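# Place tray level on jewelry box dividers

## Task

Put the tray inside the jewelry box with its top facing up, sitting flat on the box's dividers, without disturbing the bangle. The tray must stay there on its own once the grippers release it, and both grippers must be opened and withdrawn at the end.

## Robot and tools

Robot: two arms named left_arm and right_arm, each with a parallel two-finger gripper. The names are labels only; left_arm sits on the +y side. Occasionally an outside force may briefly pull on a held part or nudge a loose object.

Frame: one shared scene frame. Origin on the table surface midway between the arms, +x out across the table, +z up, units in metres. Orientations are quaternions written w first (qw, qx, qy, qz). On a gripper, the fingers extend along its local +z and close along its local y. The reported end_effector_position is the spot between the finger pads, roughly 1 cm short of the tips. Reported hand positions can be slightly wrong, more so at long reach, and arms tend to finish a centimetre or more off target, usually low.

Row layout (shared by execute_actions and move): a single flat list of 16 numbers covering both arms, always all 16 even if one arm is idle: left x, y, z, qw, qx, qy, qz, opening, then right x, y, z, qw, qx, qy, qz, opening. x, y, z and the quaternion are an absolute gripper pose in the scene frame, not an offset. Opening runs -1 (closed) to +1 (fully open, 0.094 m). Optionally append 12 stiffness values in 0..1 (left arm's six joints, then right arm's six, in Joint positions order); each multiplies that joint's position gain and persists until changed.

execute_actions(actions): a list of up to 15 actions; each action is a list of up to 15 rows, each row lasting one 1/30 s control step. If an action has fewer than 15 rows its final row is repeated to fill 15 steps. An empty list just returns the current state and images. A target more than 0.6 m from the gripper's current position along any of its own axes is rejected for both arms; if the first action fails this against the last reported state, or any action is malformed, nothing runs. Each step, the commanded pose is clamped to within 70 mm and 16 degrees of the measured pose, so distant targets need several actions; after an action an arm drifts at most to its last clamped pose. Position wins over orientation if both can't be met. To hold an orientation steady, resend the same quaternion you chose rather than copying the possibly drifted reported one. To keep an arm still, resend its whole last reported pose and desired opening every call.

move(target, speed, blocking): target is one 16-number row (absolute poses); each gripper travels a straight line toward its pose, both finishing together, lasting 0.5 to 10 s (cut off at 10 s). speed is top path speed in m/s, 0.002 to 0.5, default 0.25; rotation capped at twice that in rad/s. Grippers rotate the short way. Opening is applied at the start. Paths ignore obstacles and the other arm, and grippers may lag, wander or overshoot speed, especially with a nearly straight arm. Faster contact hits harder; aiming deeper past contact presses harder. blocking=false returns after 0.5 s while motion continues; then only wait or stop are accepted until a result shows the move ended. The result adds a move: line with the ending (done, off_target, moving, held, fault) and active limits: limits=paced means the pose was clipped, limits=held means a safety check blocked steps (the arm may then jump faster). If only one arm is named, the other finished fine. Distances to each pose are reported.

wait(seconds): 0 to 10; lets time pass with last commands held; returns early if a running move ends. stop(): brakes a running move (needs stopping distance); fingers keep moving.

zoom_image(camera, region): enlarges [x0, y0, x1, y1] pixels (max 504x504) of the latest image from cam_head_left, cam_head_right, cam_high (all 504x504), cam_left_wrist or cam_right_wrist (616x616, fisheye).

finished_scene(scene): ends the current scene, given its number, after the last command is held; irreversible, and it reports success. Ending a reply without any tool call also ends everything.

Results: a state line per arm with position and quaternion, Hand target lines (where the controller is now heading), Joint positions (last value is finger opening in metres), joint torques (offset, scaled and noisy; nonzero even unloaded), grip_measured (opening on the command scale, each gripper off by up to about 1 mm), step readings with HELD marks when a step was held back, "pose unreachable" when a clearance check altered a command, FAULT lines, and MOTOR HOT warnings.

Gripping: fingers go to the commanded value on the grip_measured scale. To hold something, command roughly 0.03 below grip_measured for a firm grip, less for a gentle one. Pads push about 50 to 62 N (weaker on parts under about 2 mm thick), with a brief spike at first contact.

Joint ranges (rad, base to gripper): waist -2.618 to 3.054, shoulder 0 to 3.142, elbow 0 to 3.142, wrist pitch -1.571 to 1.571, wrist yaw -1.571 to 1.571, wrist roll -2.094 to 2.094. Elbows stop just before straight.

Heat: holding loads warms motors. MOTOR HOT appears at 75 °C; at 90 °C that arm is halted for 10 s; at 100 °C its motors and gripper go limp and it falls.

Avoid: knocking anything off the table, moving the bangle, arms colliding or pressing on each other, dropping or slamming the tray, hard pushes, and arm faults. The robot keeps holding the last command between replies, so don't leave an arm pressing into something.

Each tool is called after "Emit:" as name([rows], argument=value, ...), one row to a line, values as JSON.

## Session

Emit:
execute_actions(actions=[])

Scene clock: 0.00 s.
left_arm: end_effector_position=(+0.6225, +0.5741, +0.1146) grip_measured=+1.000 end_effector_quat_wxyz=(+0.662, +0.538, +0.351, +0.386) | right_arm: end_effector_position=(+0.6592, -0.3784, +0.1055) grip_measured=+1.000 end_effector_quat_wxyz=(+0.669, +0.566, +0.434, +0.213)
Joint positions: left_arm=[0.775 2.826 1.995 1.167 1.015 1.232 0.094] | right_arm=[-0.139  2.514  1.565  0.93   0.526  1.234  0.094]
Joint velocities: left_arm=[ 0.002  0.012  0.022 -0.022 -0.022  0.022  0.   ] | right_arm=[-0.017  0.007  0.007  0.022 -0.022 -0.022  0.   ]
Joint torques (N m, as the arm reports them, + toward a larger angle): no reading
Motor temperatures (°C, as the motors report them): left_arm=[21 25 23 24 22 20] | right_arm=[23 22 23 24 21 22]
Hand target (left_arm): +0.624, +0.576, +0.119; +0.664, +0.535, +0.354, +0.385
Hand target (right_arm): +0.659, -0.378, +0.102; +0.666, +0.566, +0.440, +0.206
Joint stiffness scale: left_arm=[1. 1. 1. 1. 1. 1.] | right_arm=[1. 1. 1. 1. 1. 1.]

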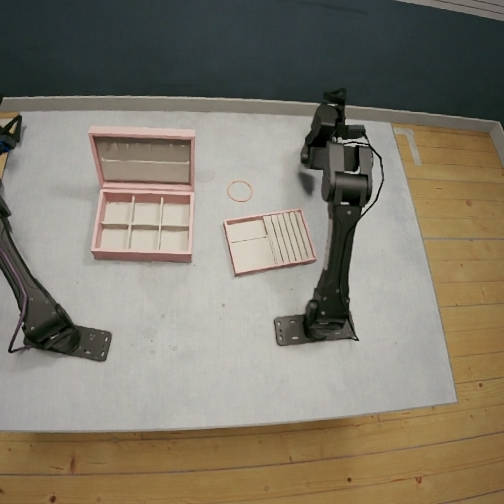

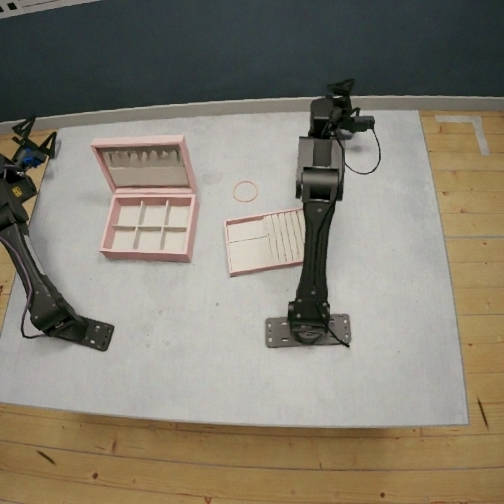

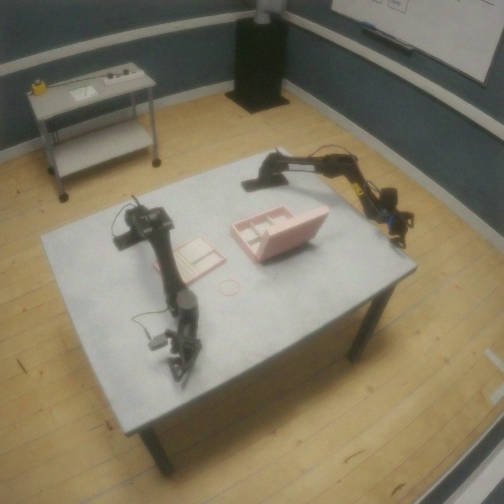

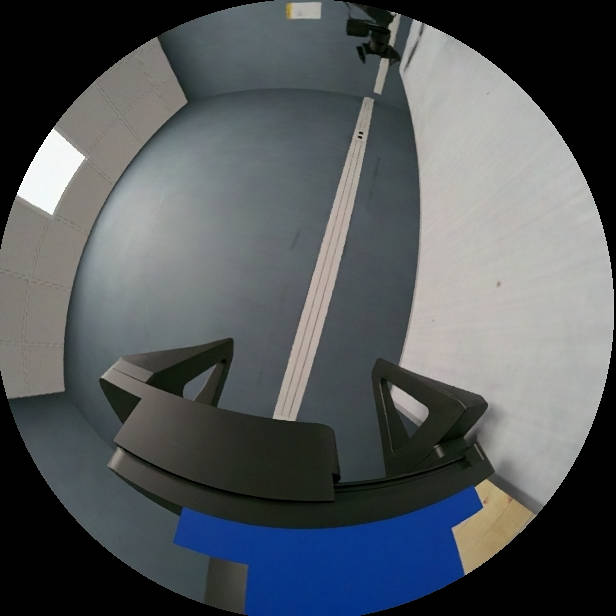

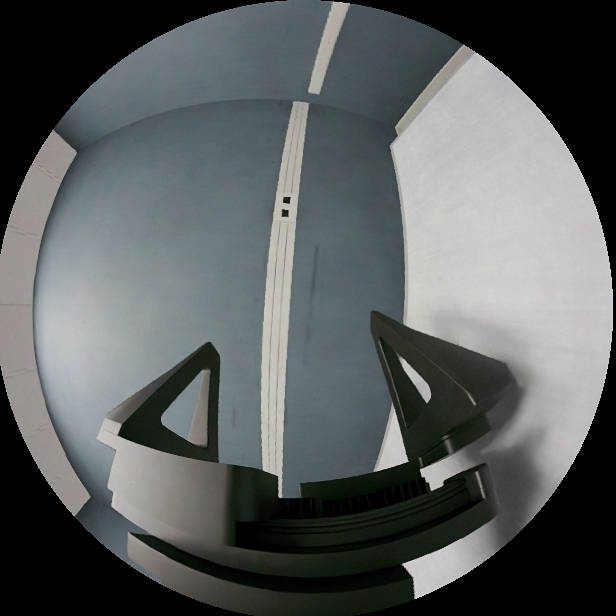

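Emit:
move(target=[0.1,0.3,0.17,0,0.643,0.766,0,-0.3, 0.3,-0.45,0.25,0.208,0,0.977,0,1], speed=0.35)

Emit:
move(target=[0.18,-0.055,0.085,0,0.643,0.766,0,-0.3, 0.3,-0.45,0.25,0.208,0,0.977,0,1], speed=0.3)

Scene clock: 17.63 s.
left_arm: end_effector_position=(+0.1025, +0.2992, +0.1583) grip_measured=-0.298 end_effector_quat_wxyz=(+0.064, +0.643, +0.763, +0.015) | right_arm: end_effector_position=(+0.3053, -0.4493, +0.2493) grip_measured=+1.000 end_effector_quat_wxyz=(+0.219, +0.002, +0.976, +0.010)
Joint positions: left_arm=[-0.356  0.834  0.961 -1.567 -0.012  0.845  0.033] | right_arm=[-0.859  1.675  1.827 -1.419 -0.327 -0.749  0.094]
Joint velocities: left_arm=[ 0.007 -0.017  0.007  0.051  0.022 -0.11  -0.001] | right_arm=[ 0.012 -0.002  0.002 -0.037 -0.051  0.022  0.   ]
Joint torques (N m, as the arm reports them, + toward a larger angle): left_arm=[-0.8  -1.14  5.31  0.05 -0.05 -0.06] | right_arm=[-0.51 -7.11  8.15  0.94 -0.16 -0.05]
Motor temperatures (°C, as the motors report them): left_arm=[21 31 25 25 22 20] | right_arm=[23 30 25 27 21 22]
Hand target (left_arm): +0.100, +0.300, +0.161; +0.071, +0.643, +0.762, +0.017
Hand target (right_arm): +0.304, -0.453, +0.252; +0.218, +0.002, +0.976, +0.009
Off the commanded pose (left_arm): 0.012 m, 8 deg.
Off the commanded pose (right_arm): 0.005 m, 2 deg.
Joint stiffness scale: left_arm=[1. 1. 1. 1. 1. 1.] | right_arm=[1. 1. 1. 1. 1. 1.]
joint sent to its limit (left arm) — the command would take joint 4 (wrist pitch) past its lower limit, so that joint was sent only as far as its limit.
move: off_target (left_arm)

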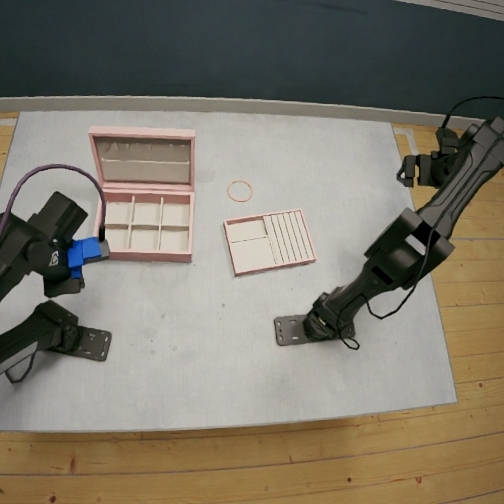

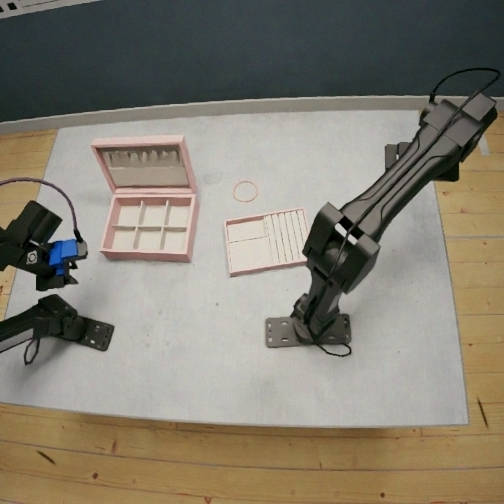

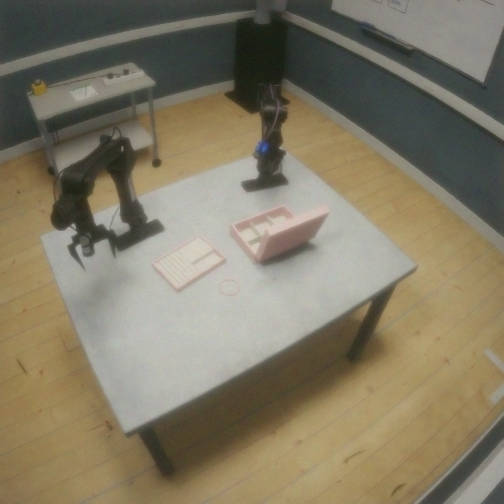

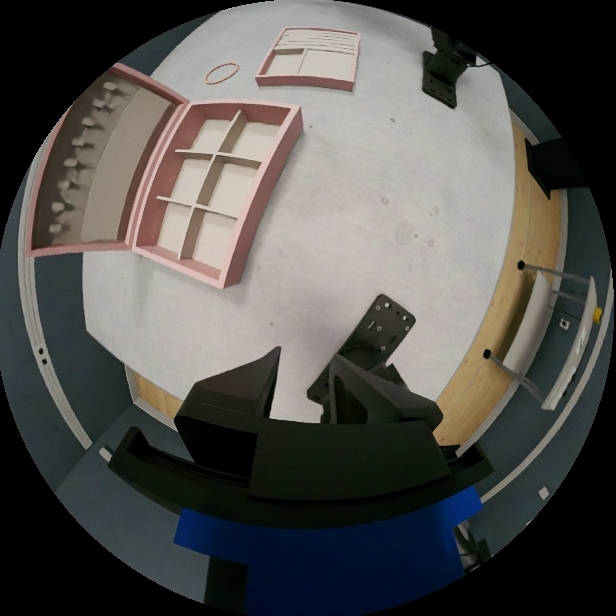

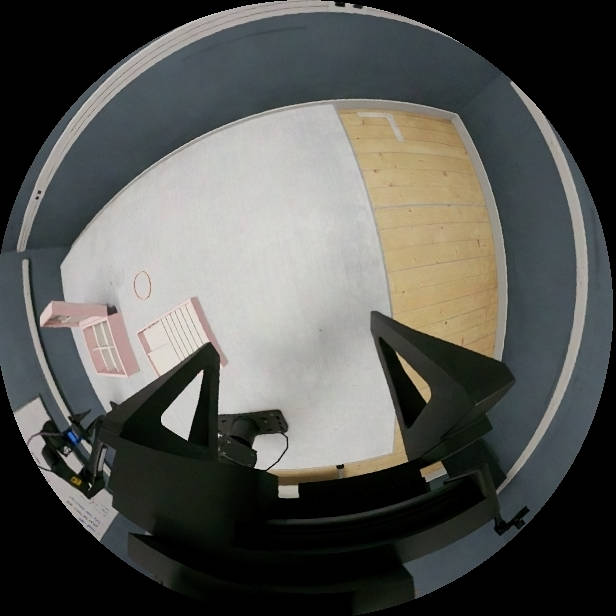

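Scene clock: 19.70 s.
left_arm: end_effector_position=(+0.1848, -0.0492, +0.0829) grip_measured=-0.298 end_effector_quat_wxyz=(-0.004, +0.643, +0.766, +0.007) | right_arm: end_effector_position=(+0.3021, -0.4530, +0.2478) grip_measured=+1.000 end_effector_quat_wxyz=(+0.210, +0.004, +0.978, -0.000)
Joint positions: left_arm=[-0.962  2.285  2.097 -1.396 -0.009  0.235  0.033] | right_arm=[-0.859  1.675  1.827 -1.419 -0.298 -0.749  0.094]
Joint velocities: left_arm=[-0.007 -0.002  0.007  0.007 -0.007 -0.007  0.   ] | right_arm=[-0.022  0.002 -0.032  0.037  0.051  0.007  0.   ]
Joint torques (N m, as the arm reports them, + toward a larger angle): left_arm=[ -0.49 -13.12   7.72  -0.16   0.05  -0.1 ] | right_arm=[ 0.29 -8.72  6.31  0.96 -0.13 -0.02]
Motor temperatures (°C, as the motors report them): left_arm=[21 31 25 25 22 20] | right_arm=[23 29 25 27 21 22]
Hand target (left_arm): +0.183, -0.055, +0.090; +0.004, +0.643, +0.765, -0.002
Hand target (right_arm): +0.300, -0.450, +0.250; +0.208, +0.000, +0.978, +0.000
Off the commanded pose (left_arm): 0.008 m, 1 deg.
Off the commanded pose (right_arm): 0.004 m, 0 deg.
Joint stiffness scale: left_arm=[1. 1. 1. 1. 1. 1.] | right_arm=[1. 1. 1. 1. 1. 1.]
move: done

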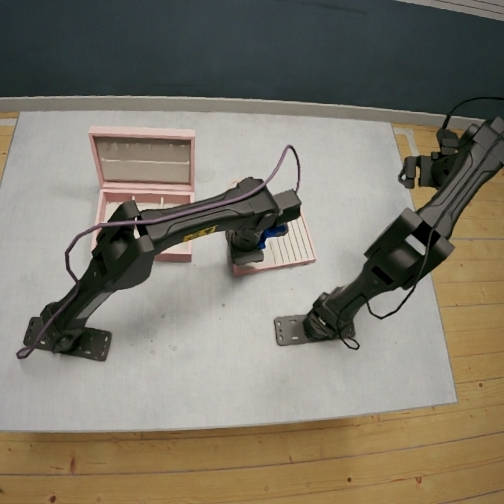

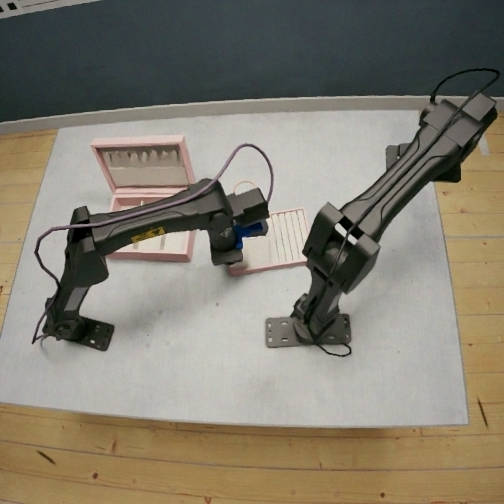

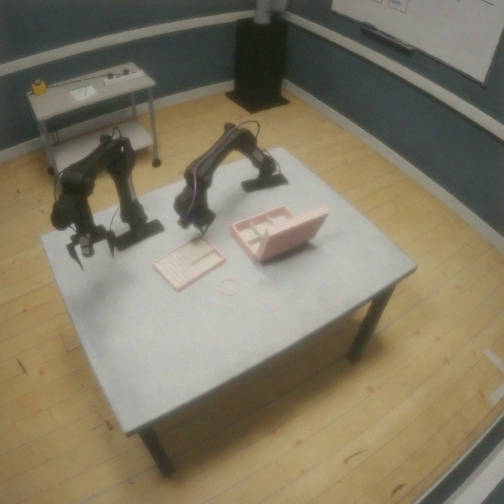

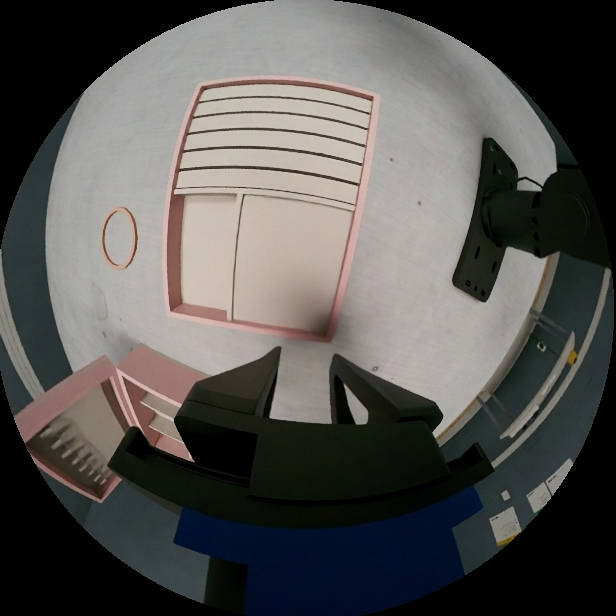

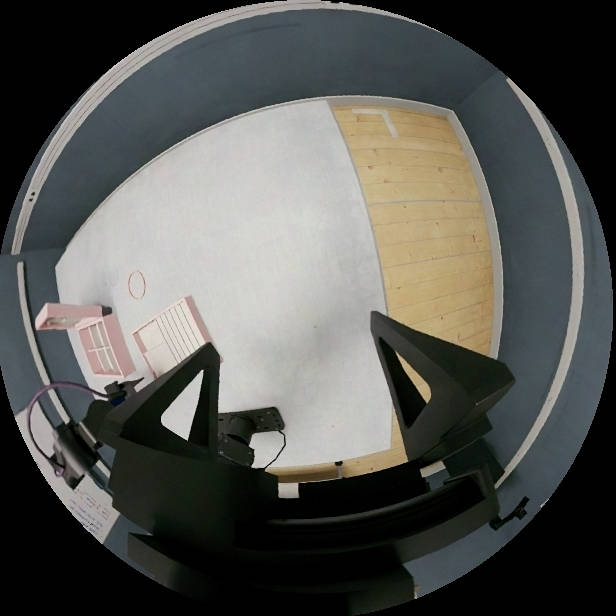

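Emit:
move(target=[0.169,-0.108,0.065,0,0.643,0.766,0,-0.3, 0.3,-0.45,0.25,0.208,0,0.977,0,1], speed=0.1)

Scene clock: 28.43 s.
left_arm: end_effector_position=(+0.1720, -0.1046, +0.0627) grip_measured=-0.298 end_effector_quat_wxyz=(-0.002, +0.643, +0.766, +0.005) | right_arm: end_effector_position=(+0.3021, -0.4530, +0.2478) grip_measured=+1.000 end_effector_quat_wxyz=(+0.210, +0.004, +0.978, -0.000)
Joint positions: left_arm=[-1.031  2.579  2.545 -1.545 -0.007  0.166  0.033] | right_arm=[-0.859  1.675  1.827 -1.419 -0.298 -0.749  0.094]
Joint velocities: left_arm=[ 0.002 -0.002  0.012  0.022 -0.022 -0.051  0.001] | right_arm=[ 0.002 -0.002 -0.007 -0.007  0.037  0.037  0.   ]
Joint torques (N m, as the arm reports them, + toward a larger angle): left_arm=[ -0.36 -14.13   7.47  -0.15   0.04  -0.08] | right_arm=[ 0.25 -8.74  6.3   0.95 -0.13 -0.02]
Motor temperatures (°C, as the motors report them): left_arm=[21 32 26 25 22 20] | right_arm=[23 28 25 26 21 22]
Hand target (left_arm): +0.169, -0.108, +0.066; +0.001, +0.643, +0.766, -0.001
Hand target (right_arm): +0.300, -0.450, +0.250; +0.208, +0.000, +0.978, +0.000
Off the commanded pose (left_arm): 0.005 m, 1 deg.
Off the commanded pose (right_arm): 0.004 m, 0 deg.
Joint stiffness scale: left_arm=[1. 1. 1. 1. 1. 1.] | right_arm=[1. 1. 1. 1. 1. 1.]
move: done

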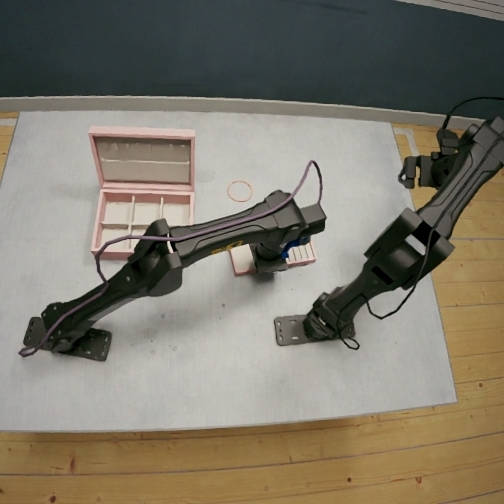

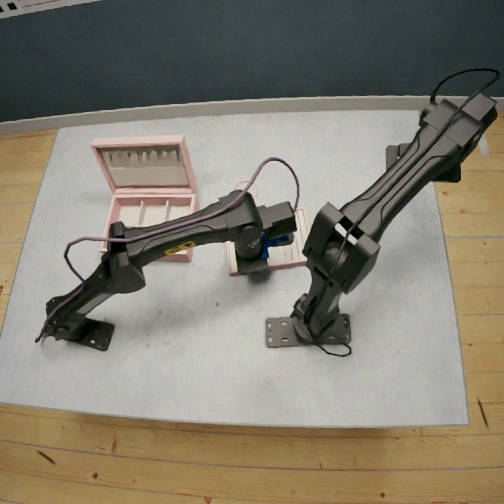

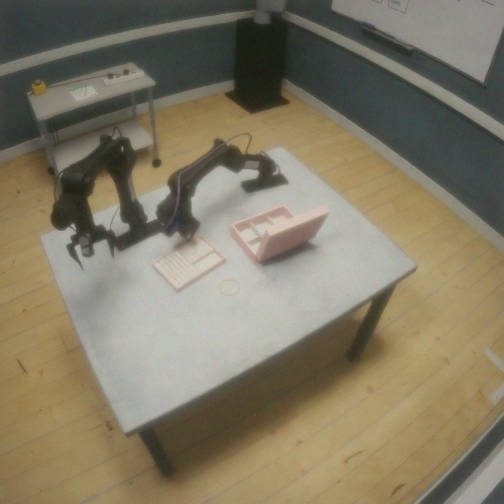

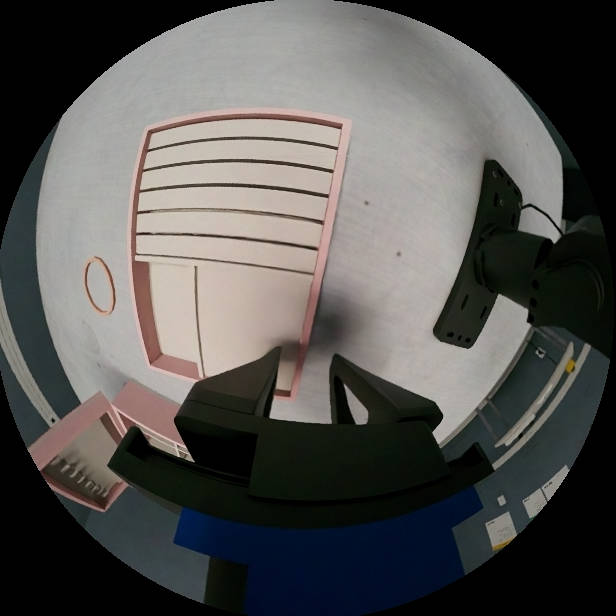

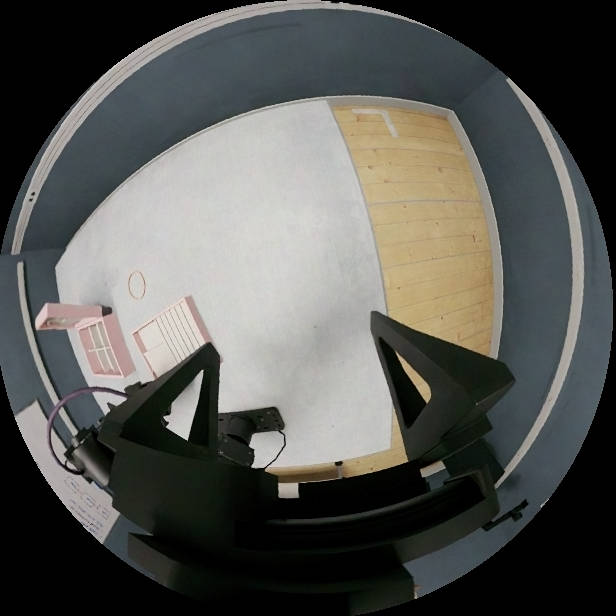

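Emit:
move(target=[0.174,-0.12,0.032,0,0.643,0.766,0,-0.3, 0.3,-0.45,0.25,0.208,0,0.977,0,1], speed=0.03)

Scene clock: 32.73 s.
left_arm: end_effector_position=(+0.1736, -0.1091, +0.0387) grip_measured=-0.298 end_effector_quat_wxyz=(-0.010, +0.642, +0.766, +0.010) | right_arm: end_effector_position=(+0.3021, -0.4530, +0.2478) grip_measured=+1.000 end_effector_quat_wxyz=(+0.210, +0.004, +0.978, -0.000)
Joint positions: left_arm=[-1.031  2.636  2.557 -1.52  -0.006  0.165  0.033] | right_arm=[-0.859  1.675  1.827 -1.419 -0.298 -0.749  0.094]
Joint velocities: left_arm=[-0.002  0.012  0.002  0.037  0.007 -0.051 -0.001] | right_arm=[-0.022 -0.017  0.002  0.037 -0.037 -0.007  0.   ]
Joint torques (N m, as the arm reports them, + toward a larger angle): left_arm=[ -0.31 -13.27   7.05   0.13   0.04  -0.04] | right_arm=[ 0.24 -8.75  6.28  0.96 -0.13 -0.03]
Motor temperatures (°C, as the motors report them): left_arm=[21 32 26 24 22 20] | right_arm=[23 28 25 26 21 22]
Hand target (left_arm): +0.174, -0.120, +0.032; +0.000, +0.643, +0.766, -0.000
Hand target (right_arm): +0.300, -0.450, +0.250; +0.208, +0.000, +0.978, +0.000
Off the commanded pose (left_arm): 0.013 m, 2 deg.
Off the commanded pose (right_arm): 0.004 m, 0 deg.
Joint stiffness scale: left_arm=[1. 1. 1. 1. 1. 1.] | right_arm=[1. 1. 1. 1. 1. 1.]
move: off_target (left_arm)

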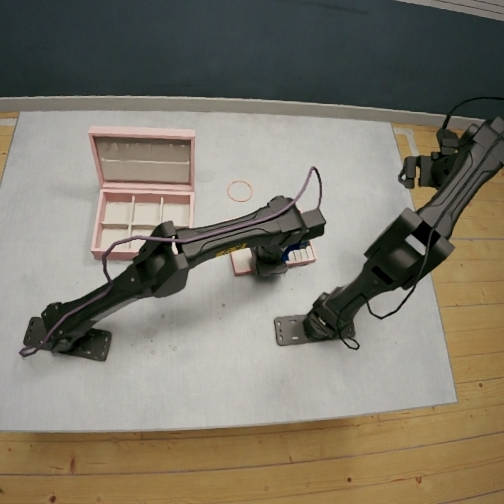

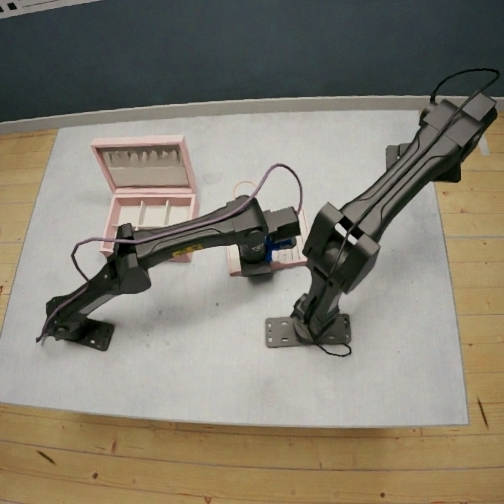

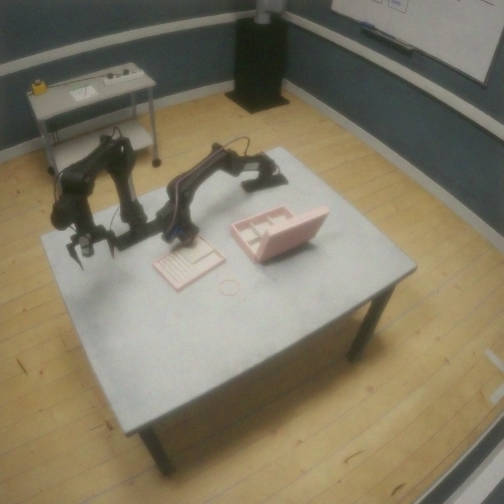

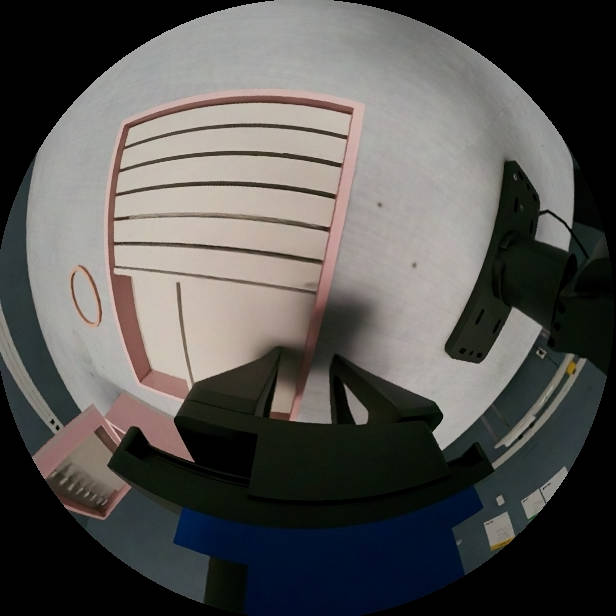

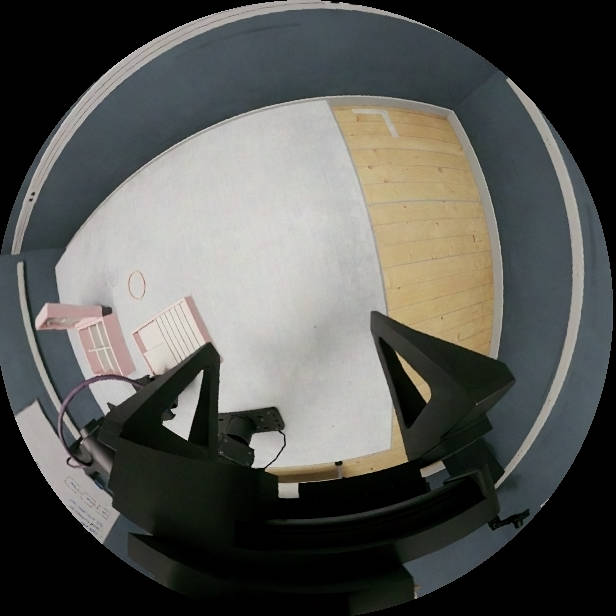

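Emit:
move(target=[0.174,-0.11,0.036,0,0.643,0.766,0,-1, 0.3,-0.45,0.25,0.208,0,0.977,0,1], speed=0.03)

Emit:
move(target=[0.16,-0.08,0.16,0,0.643,0.766,0,-1, 0.3,-0.45,0.25,0.208,0,0.977,0,1], speed=0.07)

Emit:
move(target=[0.2,0.23,0.155,0,0.719,0.695,0,-1, 0.3,-0.45,0.25,0.208,0,0.977,0,1], speed=0.1)

Scene clock: 40.33 s.
left_arm: end_effector_position=(+0.1739, -0.1092, +0.0384) grip_measured=-0.954 end_effector_quat_wxyz=(-0.001, +0.643, +0.766, +0.005) | right_arm: end_effector_position=(+0.3021, -0.4530, +0.2478) grip_measured=+1.000 end_effector_quat_wxyz=(+0.210, +0.004, +0.978, -0.000)
Joint positions: left_arm=[-1.031  2.586  2.461 -1.453 -0.008  0.165  0.002] | right_arm=[-0.859  1.675  1.827 -1.419 -0.298 -0.749  0.094]
Joint velocities: left_arm=[ 0.007 -0.002 -0.027 -0.051  0.037 -0.007 -0.002] | right_arm=[-0.017  0.002 -0.007  0.022  0.022  0.037  0.   ]
Joint torques (N m, as the arm reports them, + toward a larger angle): left_arm=[  0.3  -15.54   3.4    0.05   0.09   0.02] | right_arm=[ 0.24 -8.75  6.3   0.96 -0.13 -0.03]
Motor temperatures (°C, as the motors report them): left_arm=[21 33 26 24 22 20] | right_arm=[23 28 26 26 21 22]
Hand target (left_arm): +0.174, -0.110, +0.036; -0.000, +0.643, +0.766, +0.000
Hand target (right_arm): +0.300, -0.450, +0.250; +0.208, +0.000, +0.978, +0.000
Off the commanded pose (left_arm): 0.003 m, 1 deg.
Off the commanded pose (right_arm): 0.004 m, 0 deg.
Joint stiffness scale: left_arm=[1. 1. 1. 1. 1. 1.] | right_arm=[1. 1. 1. 1. 1. 1.]
move: done

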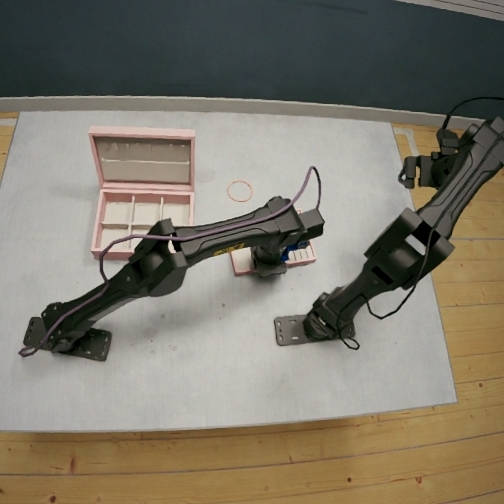

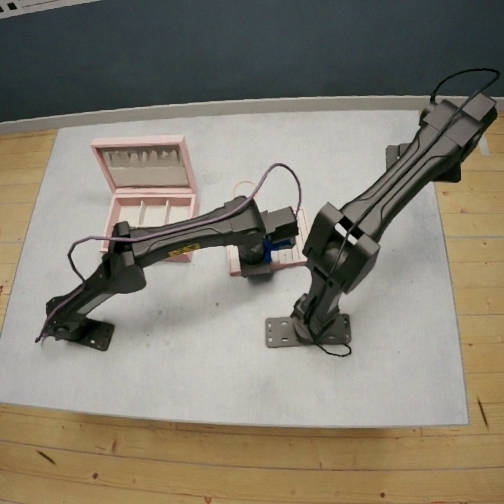

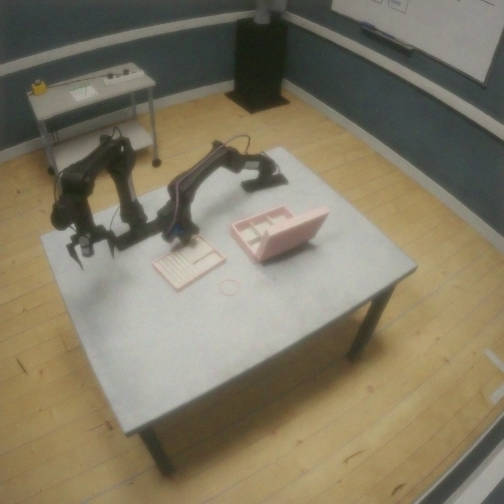

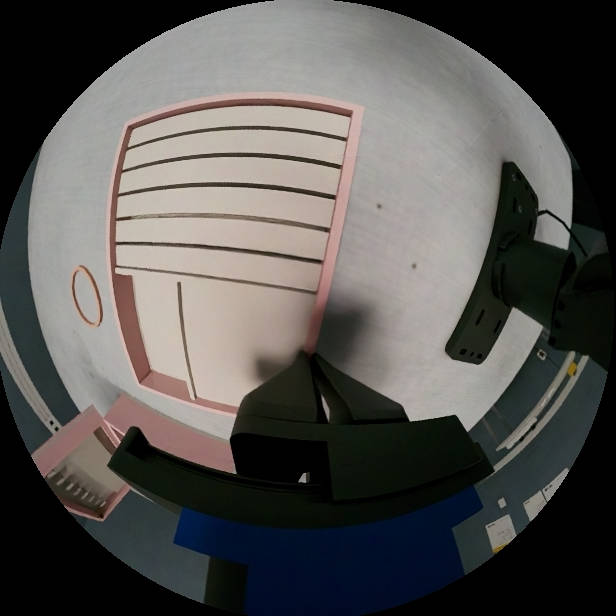

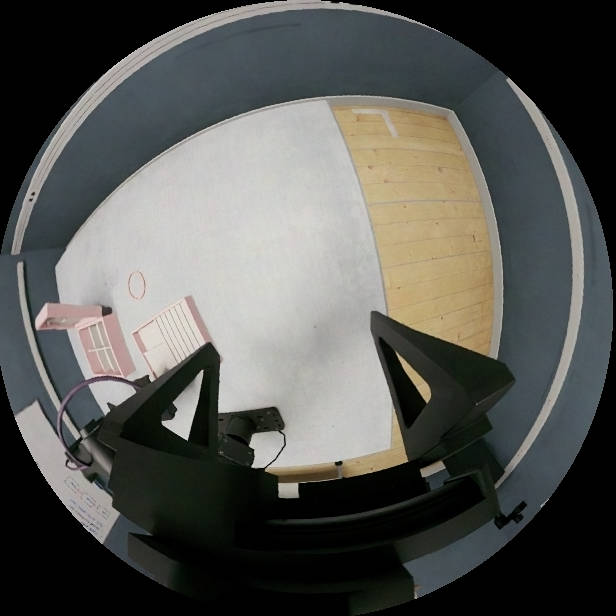

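Scene clock: 42.50 s.
left_arm: end_effector_position=(+0.1619, -0.0808, +0.1493) grip_measured=-0.954 end_effector_quat_wxyz=(+0.042, +0.642, +0.765, -0.026) | right_arm: end_effector_position=(+0.3021, -0.4531, +0.2478) grip_measured=+1.000 end_effector_quat_wxyz=(+0.209, +0.004, +0.978, -0.000)
Joint positions: left_arm=[-1.031  2.323  2.427 -1.576  0.003  0.164  0.002] | right_arm=[-0.859  1.675  1.827 -1.419 -0.298 -0.749  0.094]
Joint velocities: left_arm=[-0.002  0.002 -0.012  0.066  0.007  0.051  0.001] | right_arm=[-0.002 -0.012  0.002 -0.022 -0.037  0.007  0.   ]
Joint torques (N m, as the arm reports them, + toward a larger angle): left_arm=[ -0.4  -15.53   4.06   0.08  -0.04  -0.08] | right_arm=[ 0.27 -8.76  6.3   0.96 -0.13 -0.03]
Motor temperatures (°C, as the motors report them): left_arm=[21 34 26 24 22 20] | right_arm=[23 28 26 26 21 22]
Hand target (left_arm): +0.159, -0.078, +0.158; +0.049, +0.641, +0.765, -0.029
Hand target (right_arm): +0.300, -0.450, +0.250; +0.208, +0.000, +0.978, -0.000
Off the commanded pose (left_arm): 0.011 m, 6 deg.
Off the commanded pose (right_arm): 0.004 m, 0 deg.
Joint stiffness scale: left_arm=[1. 1. 1. 1. 1. 1.] | right_arm=[1. 1. 1. 1. 1. 1.]
joint sent to its limit (left arm) — the command would take joint 4 (wrist pitch) past its lower limit, so that joint was sent only as far as its limit.
move: off_target (left_arm)

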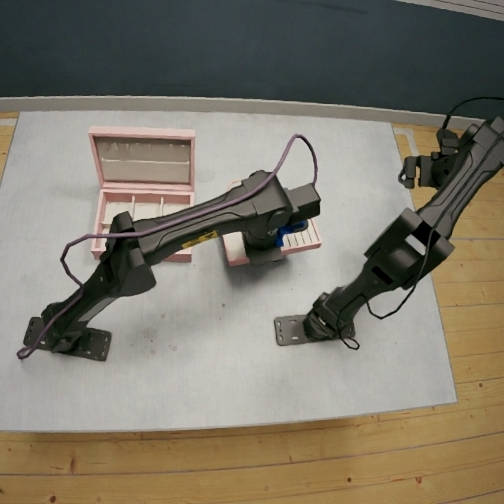

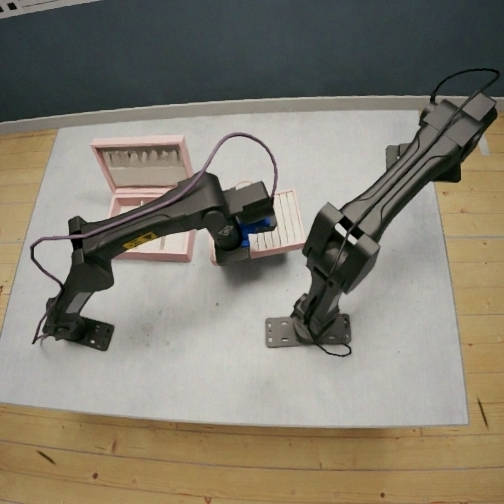

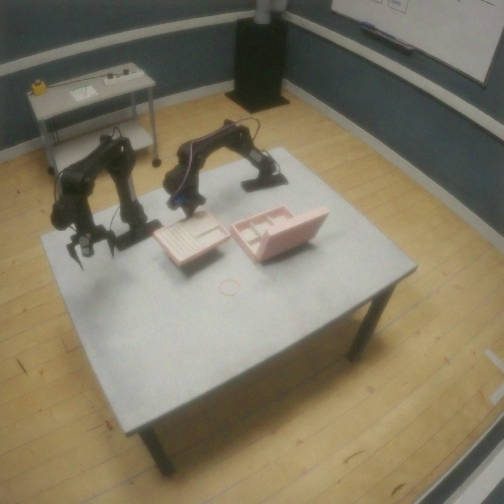

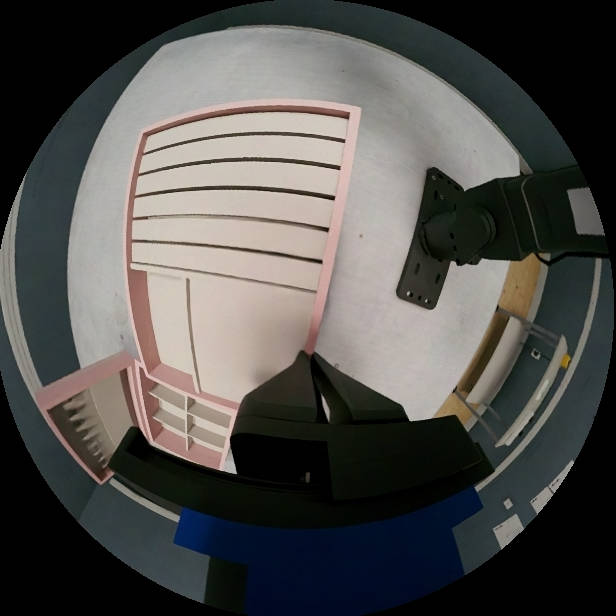

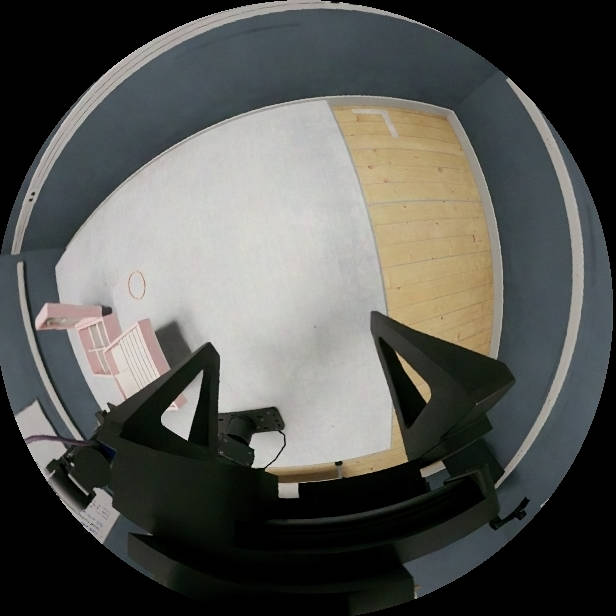

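Scene clock: 46.17 s.
left_arm: end_effector_position=(+0.1980, +0.2284, +0.1478) grip_measured=-0.954 end_effector_quat_wxyz=(-0.016, +0.719, +0.695, +0.002) | right_arm: end_effector_position=(+0.3021, -0.4531, +0.2478) grip_measured=+1.000 end_effector_quat_wxyz=(+0.209, +0.004, +0.978, -0.000)
Joint positions: left_arm=[-0.397  1.438  1.26  -1.424 -0.01   1.008  0.002] | right_arm=[-0.859  1.675  1.827 -1.419 -0.298 -0.749  0.094]
Joint velocities: left_arm=[-0.002 -0.007 -0.002 -0.037 -0.007  0.007  0.   ] | right_arm=[ 0.007 -0.002  0.002  0.037 -0.022  0.007  0.   ]
Joint torques (N m, as the arm reports them, + toward a larger angle): left_arm=[ 0.6  -7.36  4.52 -0.11 -0.01 -0.03] | right_arm=[ 0.25 -8.77  6.3   0.95 -0.14 -0.03]
Motor temperatures (°C, as the motors report them): left_arm=[21 33 26 24 22 20] | right_arm=[23 27 26 26 21 22]
Hand target (left_arm): +0.197, +0.230, +0.151; -0.004, +0.719, +0.695, +0.002
Hand target (right_arm): +0.300, -0.450, +0.250; +0.208, +0.000, +0.978, -0.000
Off the commanded pose (left_arm): 0.008 m, 2 deg.
Off the commanded pose (right_arm): 0.004 m, 0 deg.
Joint stiffness scale: left_arm=[1. 1. 1. 1. 1. 1.] | right_arm=[1. 1. 1. 1. 1. 1.]
move: done

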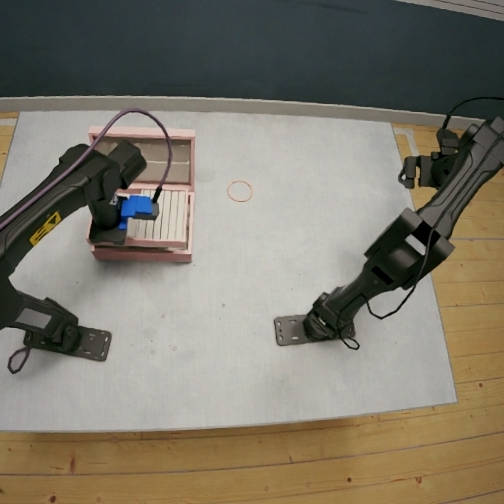

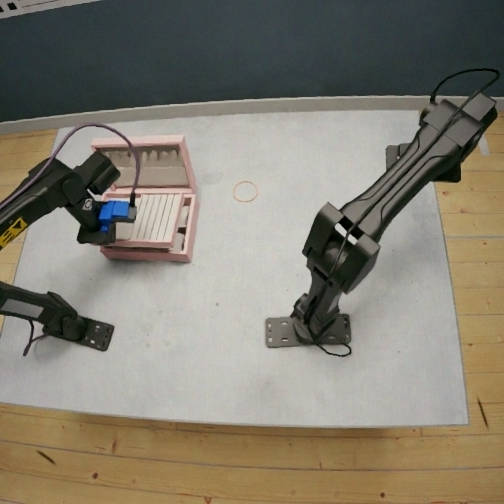

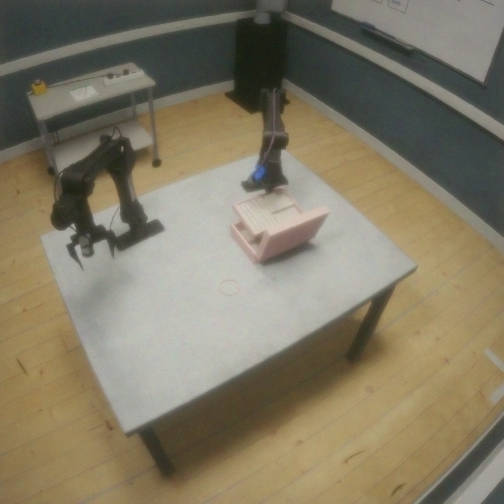

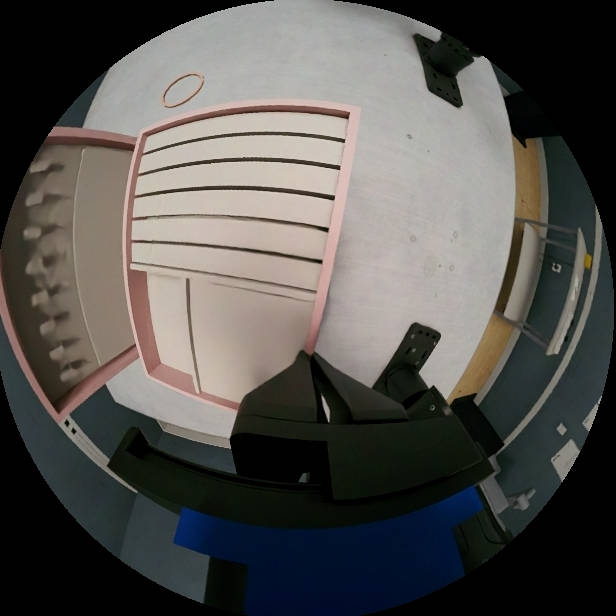

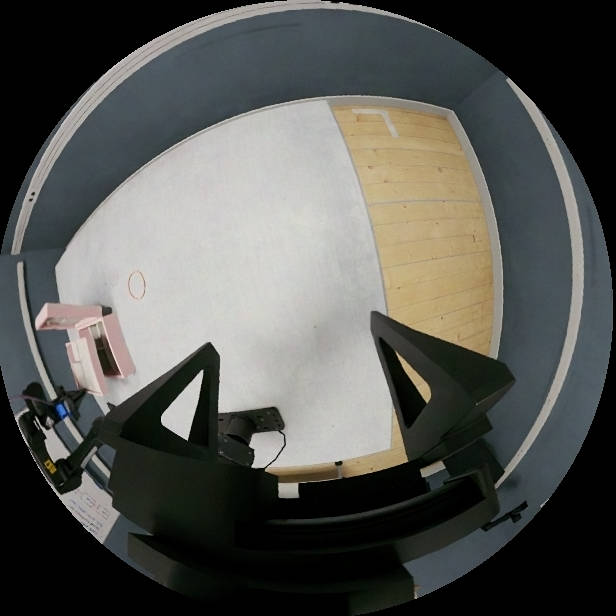

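Emit:
move(target=[0.222,0.225,0.12,0,0.719,0.695,0,-1, 0.3,-0.45,0.25,0.208,0,0.977,0,1], speed=0.05)

Emit:
zoom_image(camera="cam_head_right", region=[70, 120, 230, 280])

Emit:
zoom_image(camera="cam_high", region=[200, 140, 360, 300])

Scene clock: 53.03 s.
left_arm: end_effector_position=(+0.2183, +0.2266, +0.1225) grip_measured=-0.954 end_effector_quat_wxyz=(-0.010, +0.720, +0.694, +0.003) | right_arm: end_effector_position=(+0.3021, -0.4531, +0.2478) grip_measured=+1.000 end_effector_quat_wxyz=(+0.209, +0.004, +0.978, -0.000)
Joint positions: left_arm=[-0.357  1.494  1.21  -1.306 -0.01   1.05   0.002] | right_arm=[-0.859  1.675  1.827 -1.419 -0.298 -0.749  0.094]
Joint velocities: left_arm=[ 0.002 -0.002  0.002 -0.022 -0.022  0.007  0.   ] | right_arm=[-0.002  0.007 -0.007  0.022 -0.037 -0.051  0.   ]
Joint torques (N m, as the arm reports them, + toward a larger angle): left_arm=[ 0.85 -5.92  4.64  0.1   0.06  0.  ] | right_arm=[ 0.23 -8.75  6.3   0.96 -0.13 -0.03]
Motor temperatures (°C, as the motors report them): left_arm=[21 31 25 24 22 20] | right_arm=[23 27 26 26 21 22]
Hand target (left_arm): +0.222, +0.225, +0.120; -0.000, +0.719, +0.695, +0.000
Hand target (right_arm): +0.300, -0.450, +0.250; +0.208, +0.000, +0.978, -0.000
Off the commanded pose (left_arm): 0.005 m, 1 deg.
Off the commanded pose (right_arm): 0.004 m, 0 deg.
Joint stiffness scale: left_arm=[1. 1. 1. 1. 1. 1.] | right_arm=[1. 1. 1. 1. 1. 1.]
move: done

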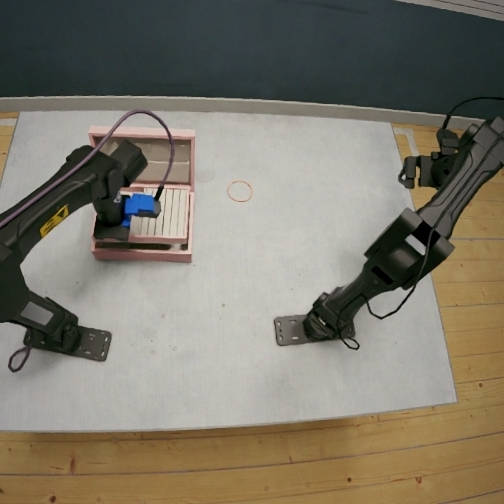

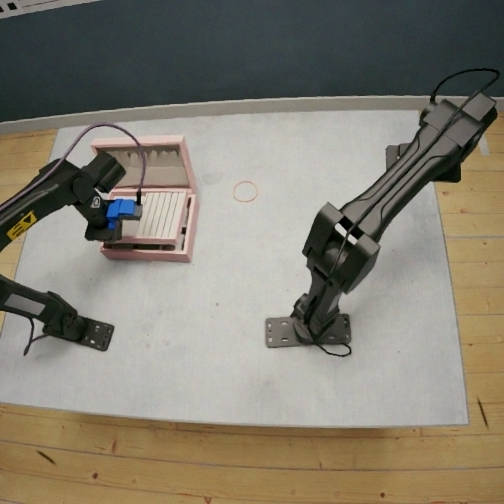

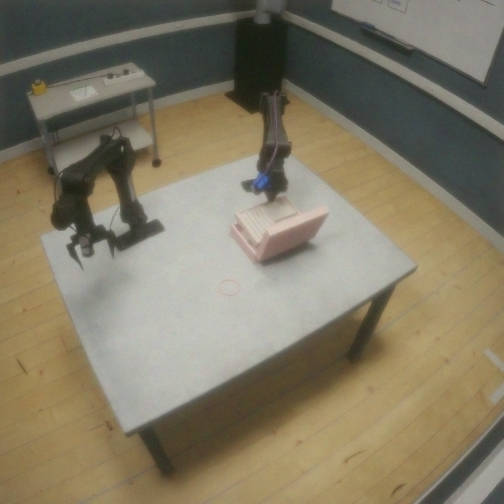

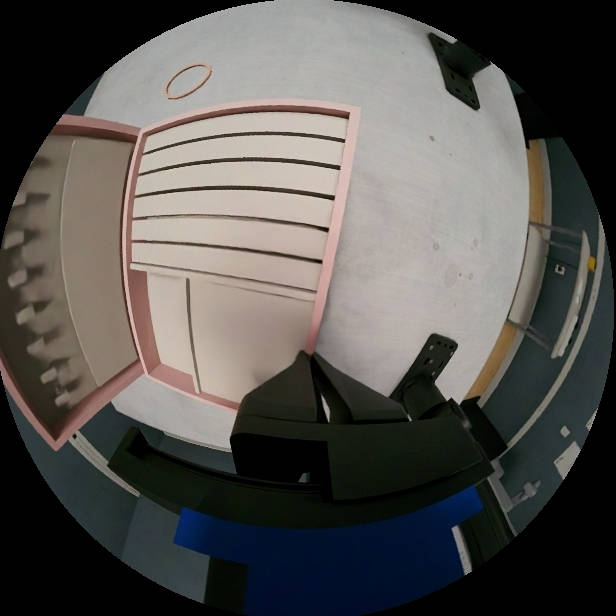

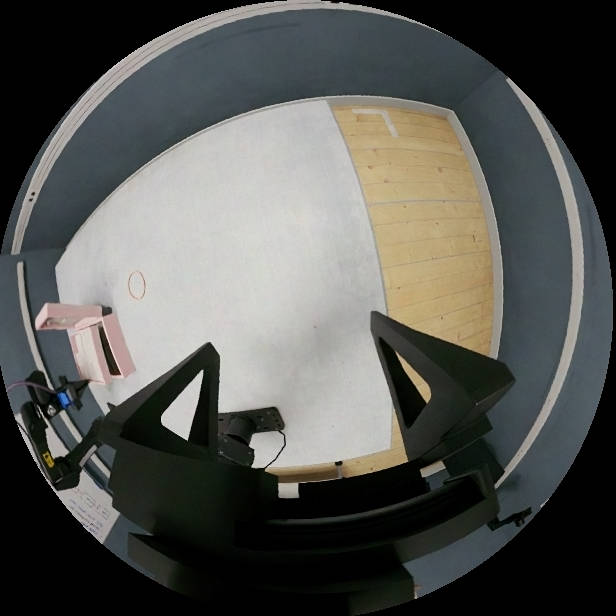

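Region (70, 120, 230, 280) of cam_head_right's 504x504 image, scaled by 3.150, with more detail than that image has.

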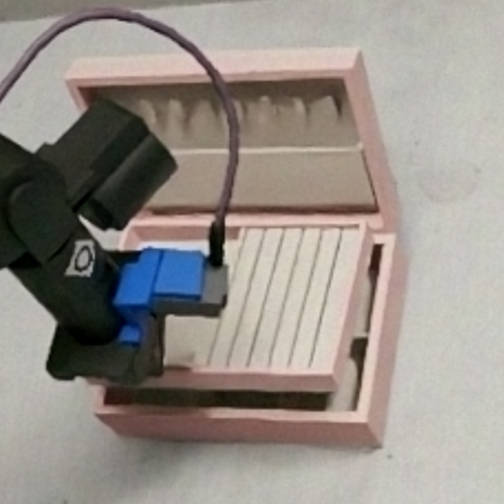

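Region (200, 140, 360, 300) of cam_high's 504x504 image, scaled by 3.150, with more detail than that image has.

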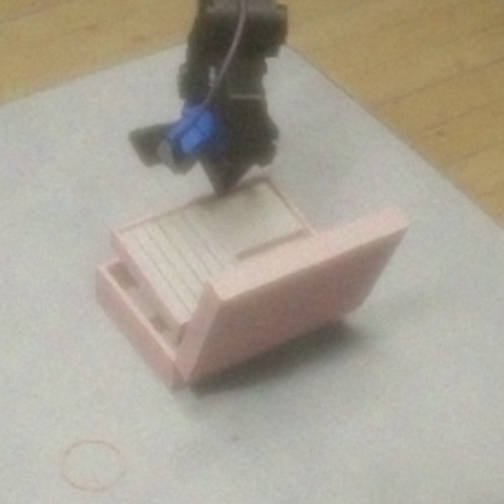

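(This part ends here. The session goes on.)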